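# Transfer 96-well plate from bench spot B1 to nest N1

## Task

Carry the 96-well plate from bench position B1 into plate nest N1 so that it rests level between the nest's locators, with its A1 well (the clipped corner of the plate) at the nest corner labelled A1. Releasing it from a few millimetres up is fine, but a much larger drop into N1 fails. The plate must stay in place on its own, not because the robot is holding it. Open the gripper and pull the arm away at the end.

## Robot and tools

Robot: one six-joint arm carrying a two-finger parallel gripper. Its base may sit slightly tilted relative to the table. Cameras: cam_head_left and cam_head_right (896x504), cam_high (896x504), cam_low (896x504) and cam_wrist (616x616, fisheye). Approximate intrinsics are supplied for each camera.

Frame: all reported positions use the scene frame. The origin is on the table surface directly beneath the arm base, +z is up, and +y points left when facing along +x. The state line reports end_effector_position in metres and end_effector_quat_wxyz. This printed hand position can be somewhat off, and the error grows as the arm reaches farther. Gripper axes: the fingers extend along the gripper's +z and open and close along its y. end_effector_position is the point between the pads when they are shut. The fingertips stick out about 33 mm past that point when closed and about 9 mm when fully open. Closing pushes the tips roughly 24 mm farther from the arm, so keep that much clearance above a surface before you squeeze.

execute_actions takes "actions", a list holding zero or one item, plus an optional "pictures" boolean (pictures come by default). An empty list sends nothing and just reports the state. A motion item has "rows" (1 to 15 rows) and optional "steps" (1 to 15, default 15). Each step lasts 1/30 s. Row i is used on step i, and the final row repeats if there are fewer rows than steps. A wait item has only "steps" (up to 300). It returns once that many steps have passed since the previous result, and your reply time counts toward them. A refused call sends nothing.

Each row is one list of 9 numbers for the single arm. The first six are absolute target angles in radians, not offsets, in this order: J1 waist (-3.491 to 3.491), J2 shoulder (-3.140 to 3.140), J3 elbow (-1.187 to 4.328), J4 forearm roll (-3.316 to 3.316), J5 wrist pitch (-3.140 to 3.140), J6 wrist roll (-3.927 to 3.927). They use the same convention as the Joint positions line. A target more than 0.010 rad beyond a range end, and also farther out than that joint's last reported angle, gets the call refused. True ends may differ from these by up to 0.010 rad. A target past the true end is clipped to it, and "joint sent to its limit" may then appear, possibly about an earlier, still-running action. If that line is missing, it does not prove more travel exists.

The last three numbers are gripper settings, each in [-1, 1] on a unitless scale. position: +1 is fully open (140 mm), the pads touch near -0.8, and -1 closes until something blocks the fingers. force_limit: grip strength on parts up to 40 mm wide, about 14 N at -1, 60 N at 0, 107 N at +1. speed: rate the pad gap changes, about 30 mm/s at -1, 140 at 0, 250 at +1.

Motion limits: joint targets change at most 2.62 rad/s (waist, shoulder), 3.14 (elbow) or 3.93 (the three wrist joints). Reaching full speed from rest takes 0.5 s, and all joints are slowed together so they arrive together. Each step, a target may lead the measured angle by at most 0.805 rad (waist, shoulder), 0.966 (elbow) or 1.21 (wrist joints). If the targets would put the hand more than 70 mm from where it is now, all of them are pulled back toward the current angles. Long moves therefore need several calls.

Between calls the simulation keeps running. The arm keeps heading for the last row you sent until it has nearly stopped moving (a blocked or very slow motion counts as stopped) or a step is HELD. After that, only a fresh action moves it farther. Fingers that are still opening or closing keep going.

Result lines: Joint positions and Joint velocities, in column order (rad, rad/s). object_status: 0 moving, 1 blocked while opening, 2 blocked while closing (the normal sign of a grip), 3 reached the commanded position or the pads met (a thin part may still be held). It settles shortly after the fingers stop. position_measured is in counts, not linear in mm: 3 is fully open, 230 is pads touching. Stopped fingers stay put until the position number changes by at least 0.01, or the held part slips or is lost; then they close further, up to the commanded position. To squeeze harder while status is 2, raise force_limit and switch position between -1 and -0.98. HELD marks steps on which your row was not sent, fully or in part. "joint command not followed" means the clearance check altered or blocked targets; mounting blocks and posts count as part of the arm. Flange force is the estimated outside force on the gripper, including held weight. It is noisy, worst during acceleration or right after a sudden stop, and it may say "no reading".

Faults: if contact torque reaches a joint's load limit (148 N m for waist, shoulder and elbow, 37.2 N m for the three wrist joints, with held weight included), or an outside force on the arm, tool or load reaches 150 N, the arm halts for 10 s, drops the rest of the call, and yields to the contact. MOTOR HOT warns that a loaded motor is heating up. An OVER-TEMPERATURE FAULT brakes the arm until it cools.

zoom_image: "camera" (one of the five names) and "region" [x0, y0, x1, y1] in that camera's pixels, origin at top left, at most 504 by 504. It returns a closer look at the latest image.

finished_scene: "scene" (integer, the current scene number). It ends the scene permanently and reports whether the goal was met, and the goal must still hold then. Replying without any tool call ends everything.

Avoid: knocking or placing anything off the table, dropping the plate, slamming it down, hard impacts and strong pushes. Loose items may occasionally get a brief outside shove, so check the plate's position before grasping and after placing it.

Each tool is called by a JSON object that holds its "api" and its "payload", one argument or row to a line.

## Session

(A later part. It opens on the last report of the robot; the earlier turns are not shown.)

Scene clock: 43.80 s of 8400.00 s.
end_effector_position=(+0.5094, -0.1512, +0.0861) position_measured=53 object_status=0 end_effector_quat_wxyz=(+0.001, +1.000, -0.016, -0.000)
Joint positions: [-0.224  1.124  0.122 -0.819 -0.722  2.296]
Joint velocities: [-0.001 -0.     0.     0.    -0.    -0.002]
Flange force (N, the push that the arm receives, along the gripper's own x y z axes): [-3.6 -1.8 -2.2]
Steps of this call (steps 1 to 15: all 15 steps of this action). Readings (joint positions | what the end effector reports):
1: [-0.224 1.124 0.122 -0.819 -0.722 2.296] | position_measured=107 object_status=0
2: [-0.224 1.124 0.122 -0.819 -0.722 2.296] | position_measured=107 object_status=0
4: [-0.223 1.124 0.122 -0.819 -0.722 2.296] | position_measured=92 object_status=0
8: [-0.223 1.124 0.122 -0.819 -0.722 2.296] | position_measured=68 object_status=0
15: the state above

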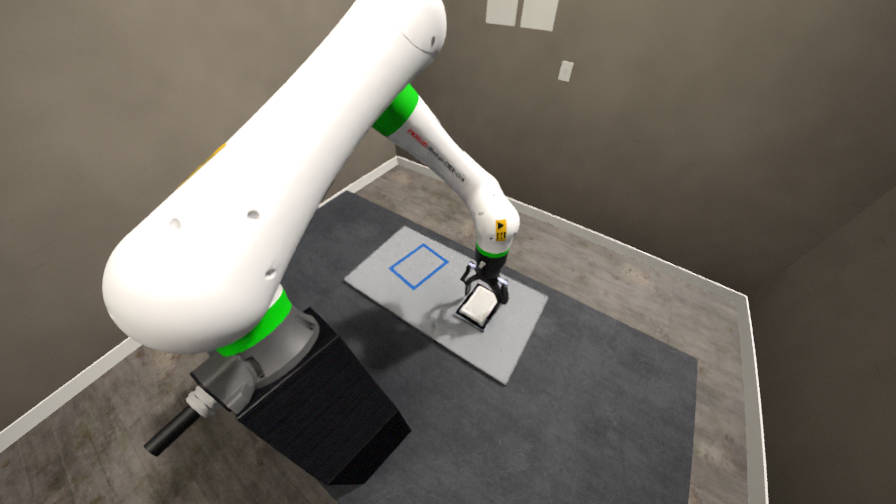

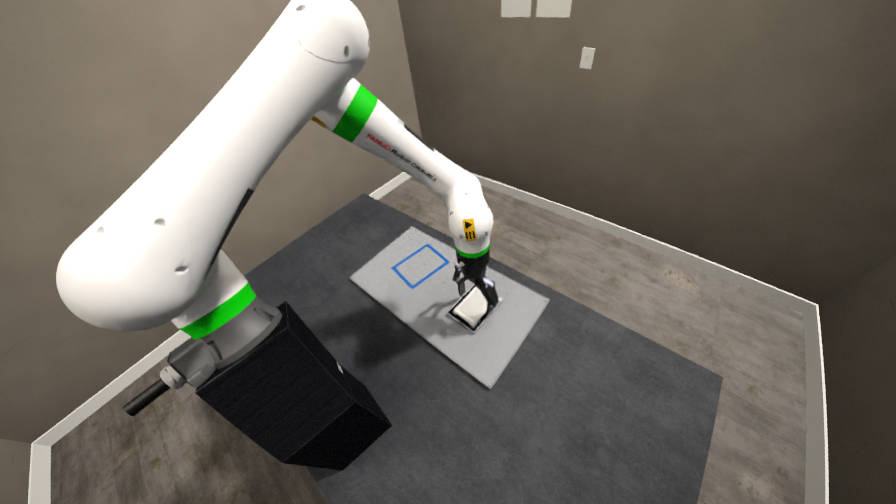

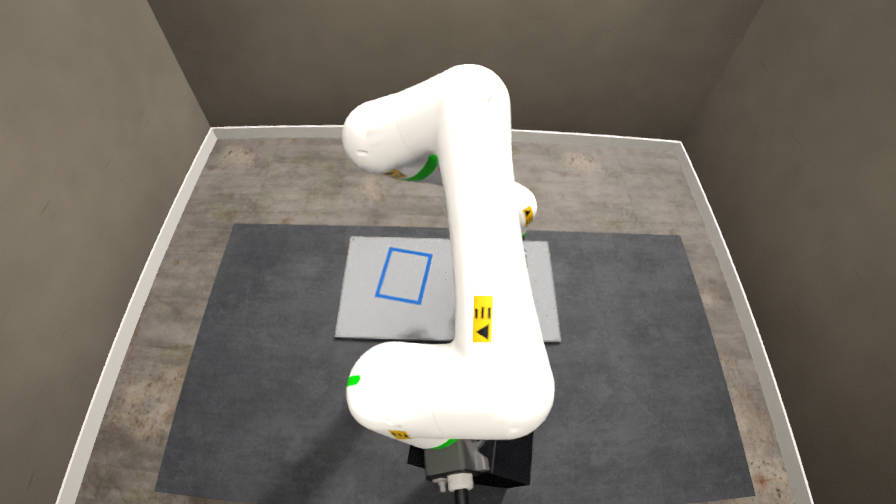

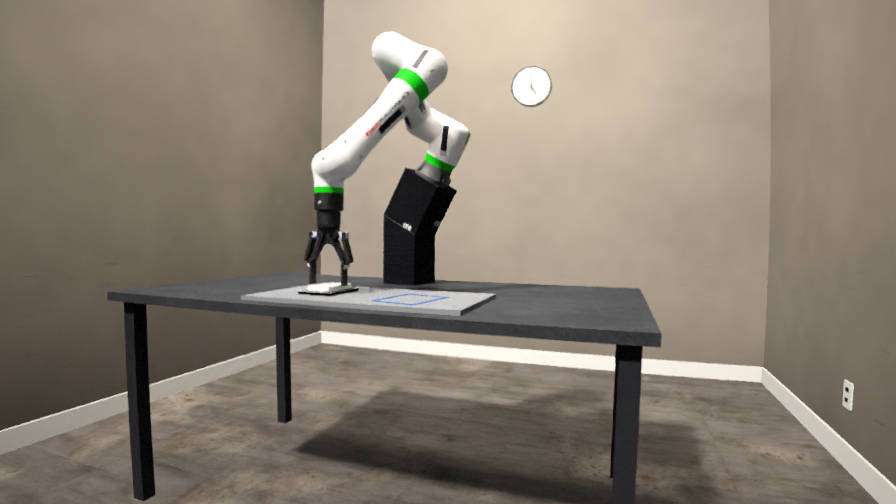

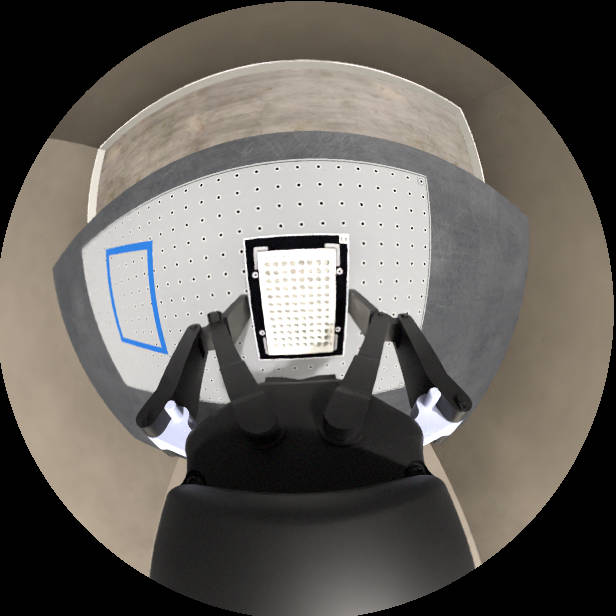

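Didn't slide (friction). Repeat with a 1 mm unload.

{"api": "execute_actions", "payload": {
  "actions": [
    {"rows":[[-0.2236,1.1238,0.1221,-0.8194,-0.7216,2.2956,-1,-0.8,-0.4]]}
  ],
  "pictures": false
}}

{"api": "execute_actions", "payload": {
  "actions": [
    {"rows":[[-0.2238,1.123,0.1247,-0.8167,-0.7241,2.2922,-1,-0.8,-0.4]],"steps":12}
  ],
  "pictures": false
}}

{"api": "execute_actions", "payload": {
  "actions": [
    {"rows":[[-0.2238,1.123,0.1247,-0.8167,-0.7241,2.2922,0.6,-0.8,-0.3]]}
  ],
  "pictures": false
}}

{"api": "execute_actions", "payload": {
  "actions": [
    {"rows":[[-0.30,0.932,0.008,-0.724,-0.805,2.253,0.7,-0.3,-0.3]]}
  ]
}}

{"api": "zoom_image", "payload": {
  "camera": "cam_wrist",
  "region": [235,215,365,345]
}}

{"api": "zoom_image", "payload": {
  "camera": "cam_low",
  "region": [280,250,380,310]
}}

Scene clock: 47.83 s of 8400.00 s.
end_effector_position=(+0.5094, -0.1512, +0.0862) position_measured=107 object_status=0 end_effector_quat_wxyz=(+0.001, +1.000, -0.016, -0.000)
Joint positions: [-0.224  1.124  0.122 -0.819 -0.722  2.296]
Joint velocities: [ 0.     0.     0.     0.     0.    -0.001]
Flange force (N, the push that the arm receives, along the gripper's own x y z axes): [-3.4 -0.9 -11.0]
Steps of this call (steps 1 to 15: the robot went on to your last target; steps 16 to 90: nothing new was sent; then 0.53 s passed at rest; steps 91 to 105: all 15 steps of this action). Readings (joint positions | what the end effector reports):
91: [-0.224 1.124 0.122 -0.819 -0.722 2.296] | position_measured=53 object_status=0
92: [-0.224 1.124 0.122 -0.819 -0.722 2.296] | position_measured=57 object_status=0
94: [-0.224 1.124 0.122 -0.819 -0.722 2.296] | position_measured=67 object_status=0
98: [-0.224 1.124 0.122 -0.819 -0.722 2.296] | position_measured=88 object_status=0
105: the state above

Scene clock: 48.23 s of 8400.00 s.
end_effector_position=(+0.5108, -0.1511, +0.0871) position_measured=107 object_status=2 end_effector_quat_wxyz=(+0.001, +1.000, -0.016, -0.000)
Joint positions: [-0.224  1.123  0.125 -0.817 -0.724  2.292]
Joint velocities: [-0.    -0.     0.001 -0.     0.001 -0.   ]
Flange force (N, the push that the arm receives, along the gripper's own x y z axes): [-11.6 -0.1 -2.8]
Steps of this call (steps 1 to 12: all 12 steps of this action). Readings (joint positions | what the end effector reports):
1: [-0.224 1.124 0.122 -0.819 -0.722 2.295] | position_measured=107 object_status=0
2: [-0.224 1.123 0.123 -0.818 -0.723 2.294] | position_measured=107 object_status=2
4: [-0.224 1.123 0.124 -0.817 -0.724 2.292] | position_measured=107 object_status=2
8: [-0.224 1.123 0.125 -0.817 -0.724 2.292] | position_measured=107 object_status=2
12: the state above

Scene clock: 48.73 s of 8400.00 s.
end_effector_position=(+0.5109, -0.1511, +0.0872) position_measured=53 object_status=0 end_effector_quat_wxyz=(+0.001, +1.000, -0.016, -0.000)
Joint positions: [-0.224  1.123  0.125 -0.817 -0.724  2.292]
Joint velocities: [-0.     0.001 -0.001 -0.    -0.    -0.001]
Flange force (N, the push that the arm receives, along the gripper's own x y z axes): [-1.8 -2.2 -2.2]
Steps of this call (steps 1 to 15: all 15 steps of this action). Readings (joint positions | what the end effector reports):
1: [-0.224 1.123 0.125 -0.817 -0.724 2.292] | position_measured=107 object_status=0
2: [-0.224 1.123 0.125 -0.817 -0.724 2.292] | position_measured=107 object_status=0
4: [-0.224 1.123 0.125 -0.817 -0.724 2.292] | position_measured=92 object_status=0
8: [-0.224 1.123 0.125 -0.817 -0.724 2.292] | position_measured=68 object_status=0
15: the state above

Scene clock: 49.23 s of 8400.00 s.
end_effector_position=(+0.5002, -0.1531, +0.1844) position_measured=41 object_status=3 end_effector_quat_wxyz=(+0.004, +1.000, -0.017, -0.001)
Joint positions: [-0.3    0.932  0.008 -0.724 -0.805  2.253]
Joint velocities: [-0.001  0.     0.001  0.001 -0.001  0.001]
Flange force (N, the push that the arm receives, along the gripper's own x y z axes): [-4.2 -3.8 -3.8]
Steps of this call (steps 1 to 15: all 15 steps of this action). Readings (joint positions | what the end effector reports):
1: [-0.224 1.123 0.125 -0.817 -0.724 2.292] | position_measured=53 object_status=0
2: [-0.225 1.119 0.122 -0.815 -0.726 2.291] | position_measured=50 object_status=0
4: [-0.236 1.094 0.107 -0.802 -0.737 2.286] | position_measured=41 object_status=0
8: [-0.277 0.989 0.043 -0.752 -0.781 2.265] | position_measured=41 object_status=0
15: the state above

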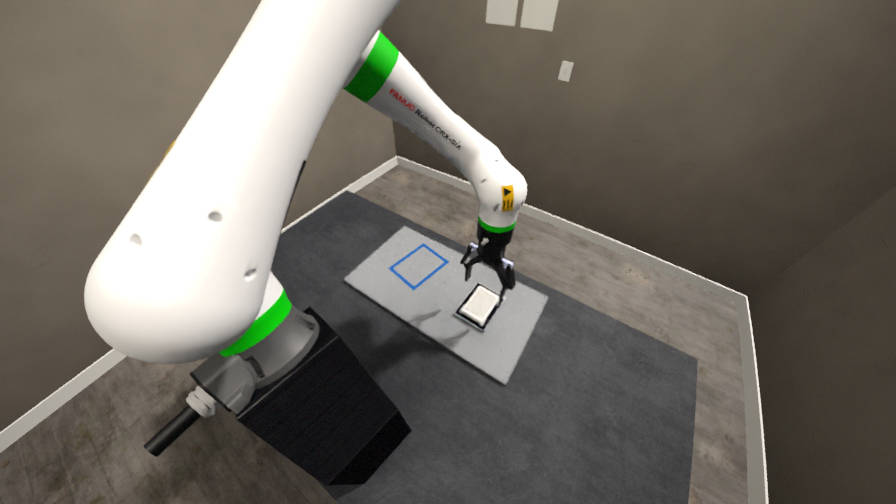

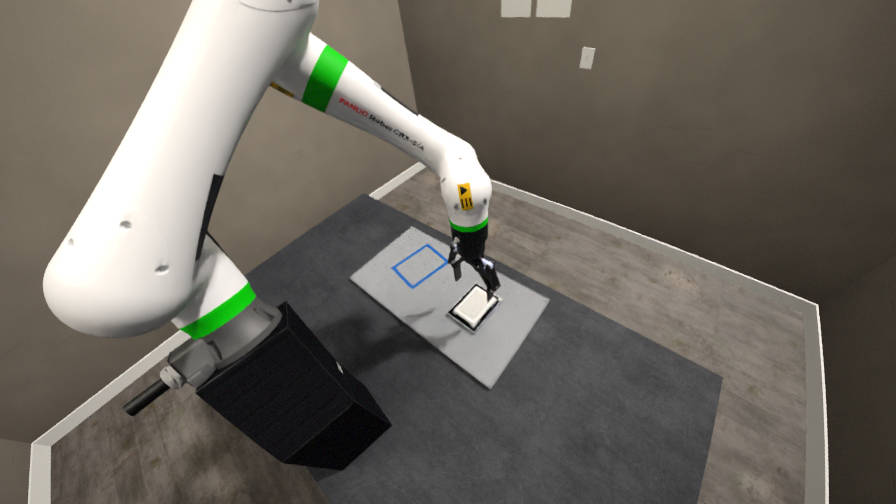

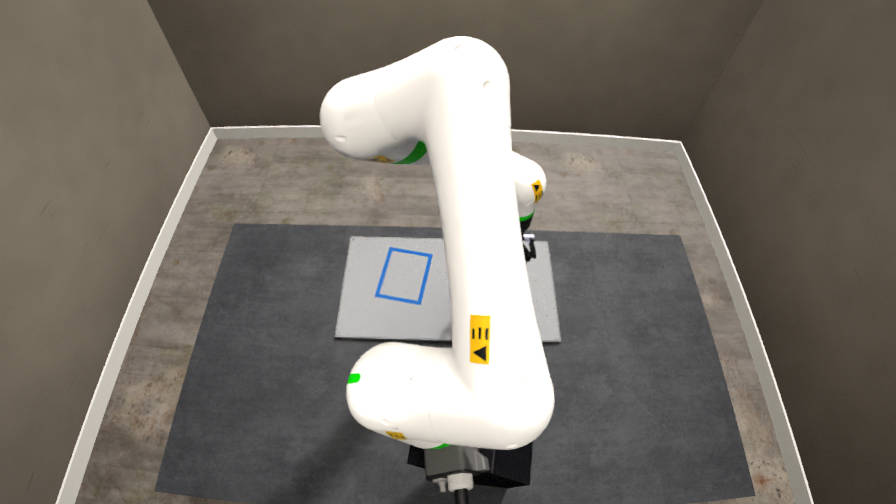

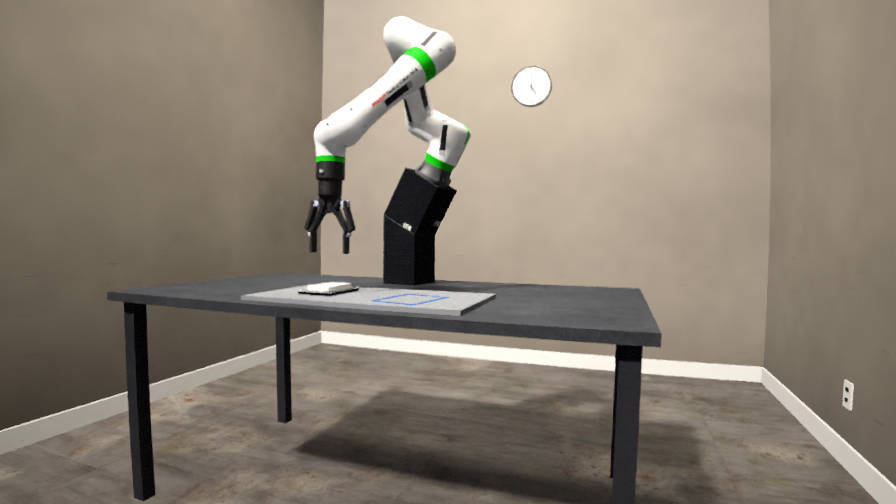

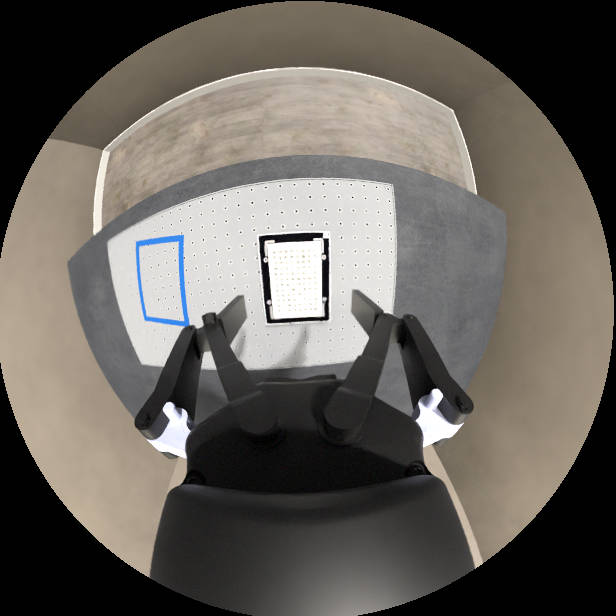

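Region (235, 215, 365, 345) of cam_wrist's 616x616 image, scaled by 3.877, with more detail than that image has.

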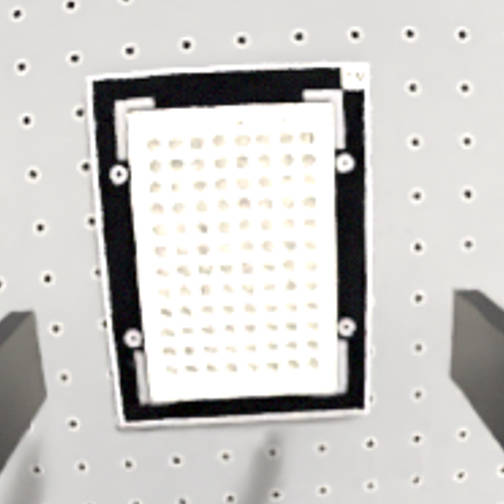

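Region (280, 250, 380, 310) of cam_low's 896x504 image, scaled by 5.040, with more detail than that image has; it fills the top 302 rows of this view, and the rest is white.

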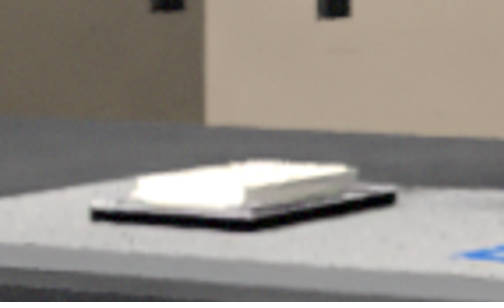

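The plate is against the locators and centred, so it looks seated.

{"api": "finished_scene", "payload": {
  "scene": 2
}}

The scene is finished: the task was done.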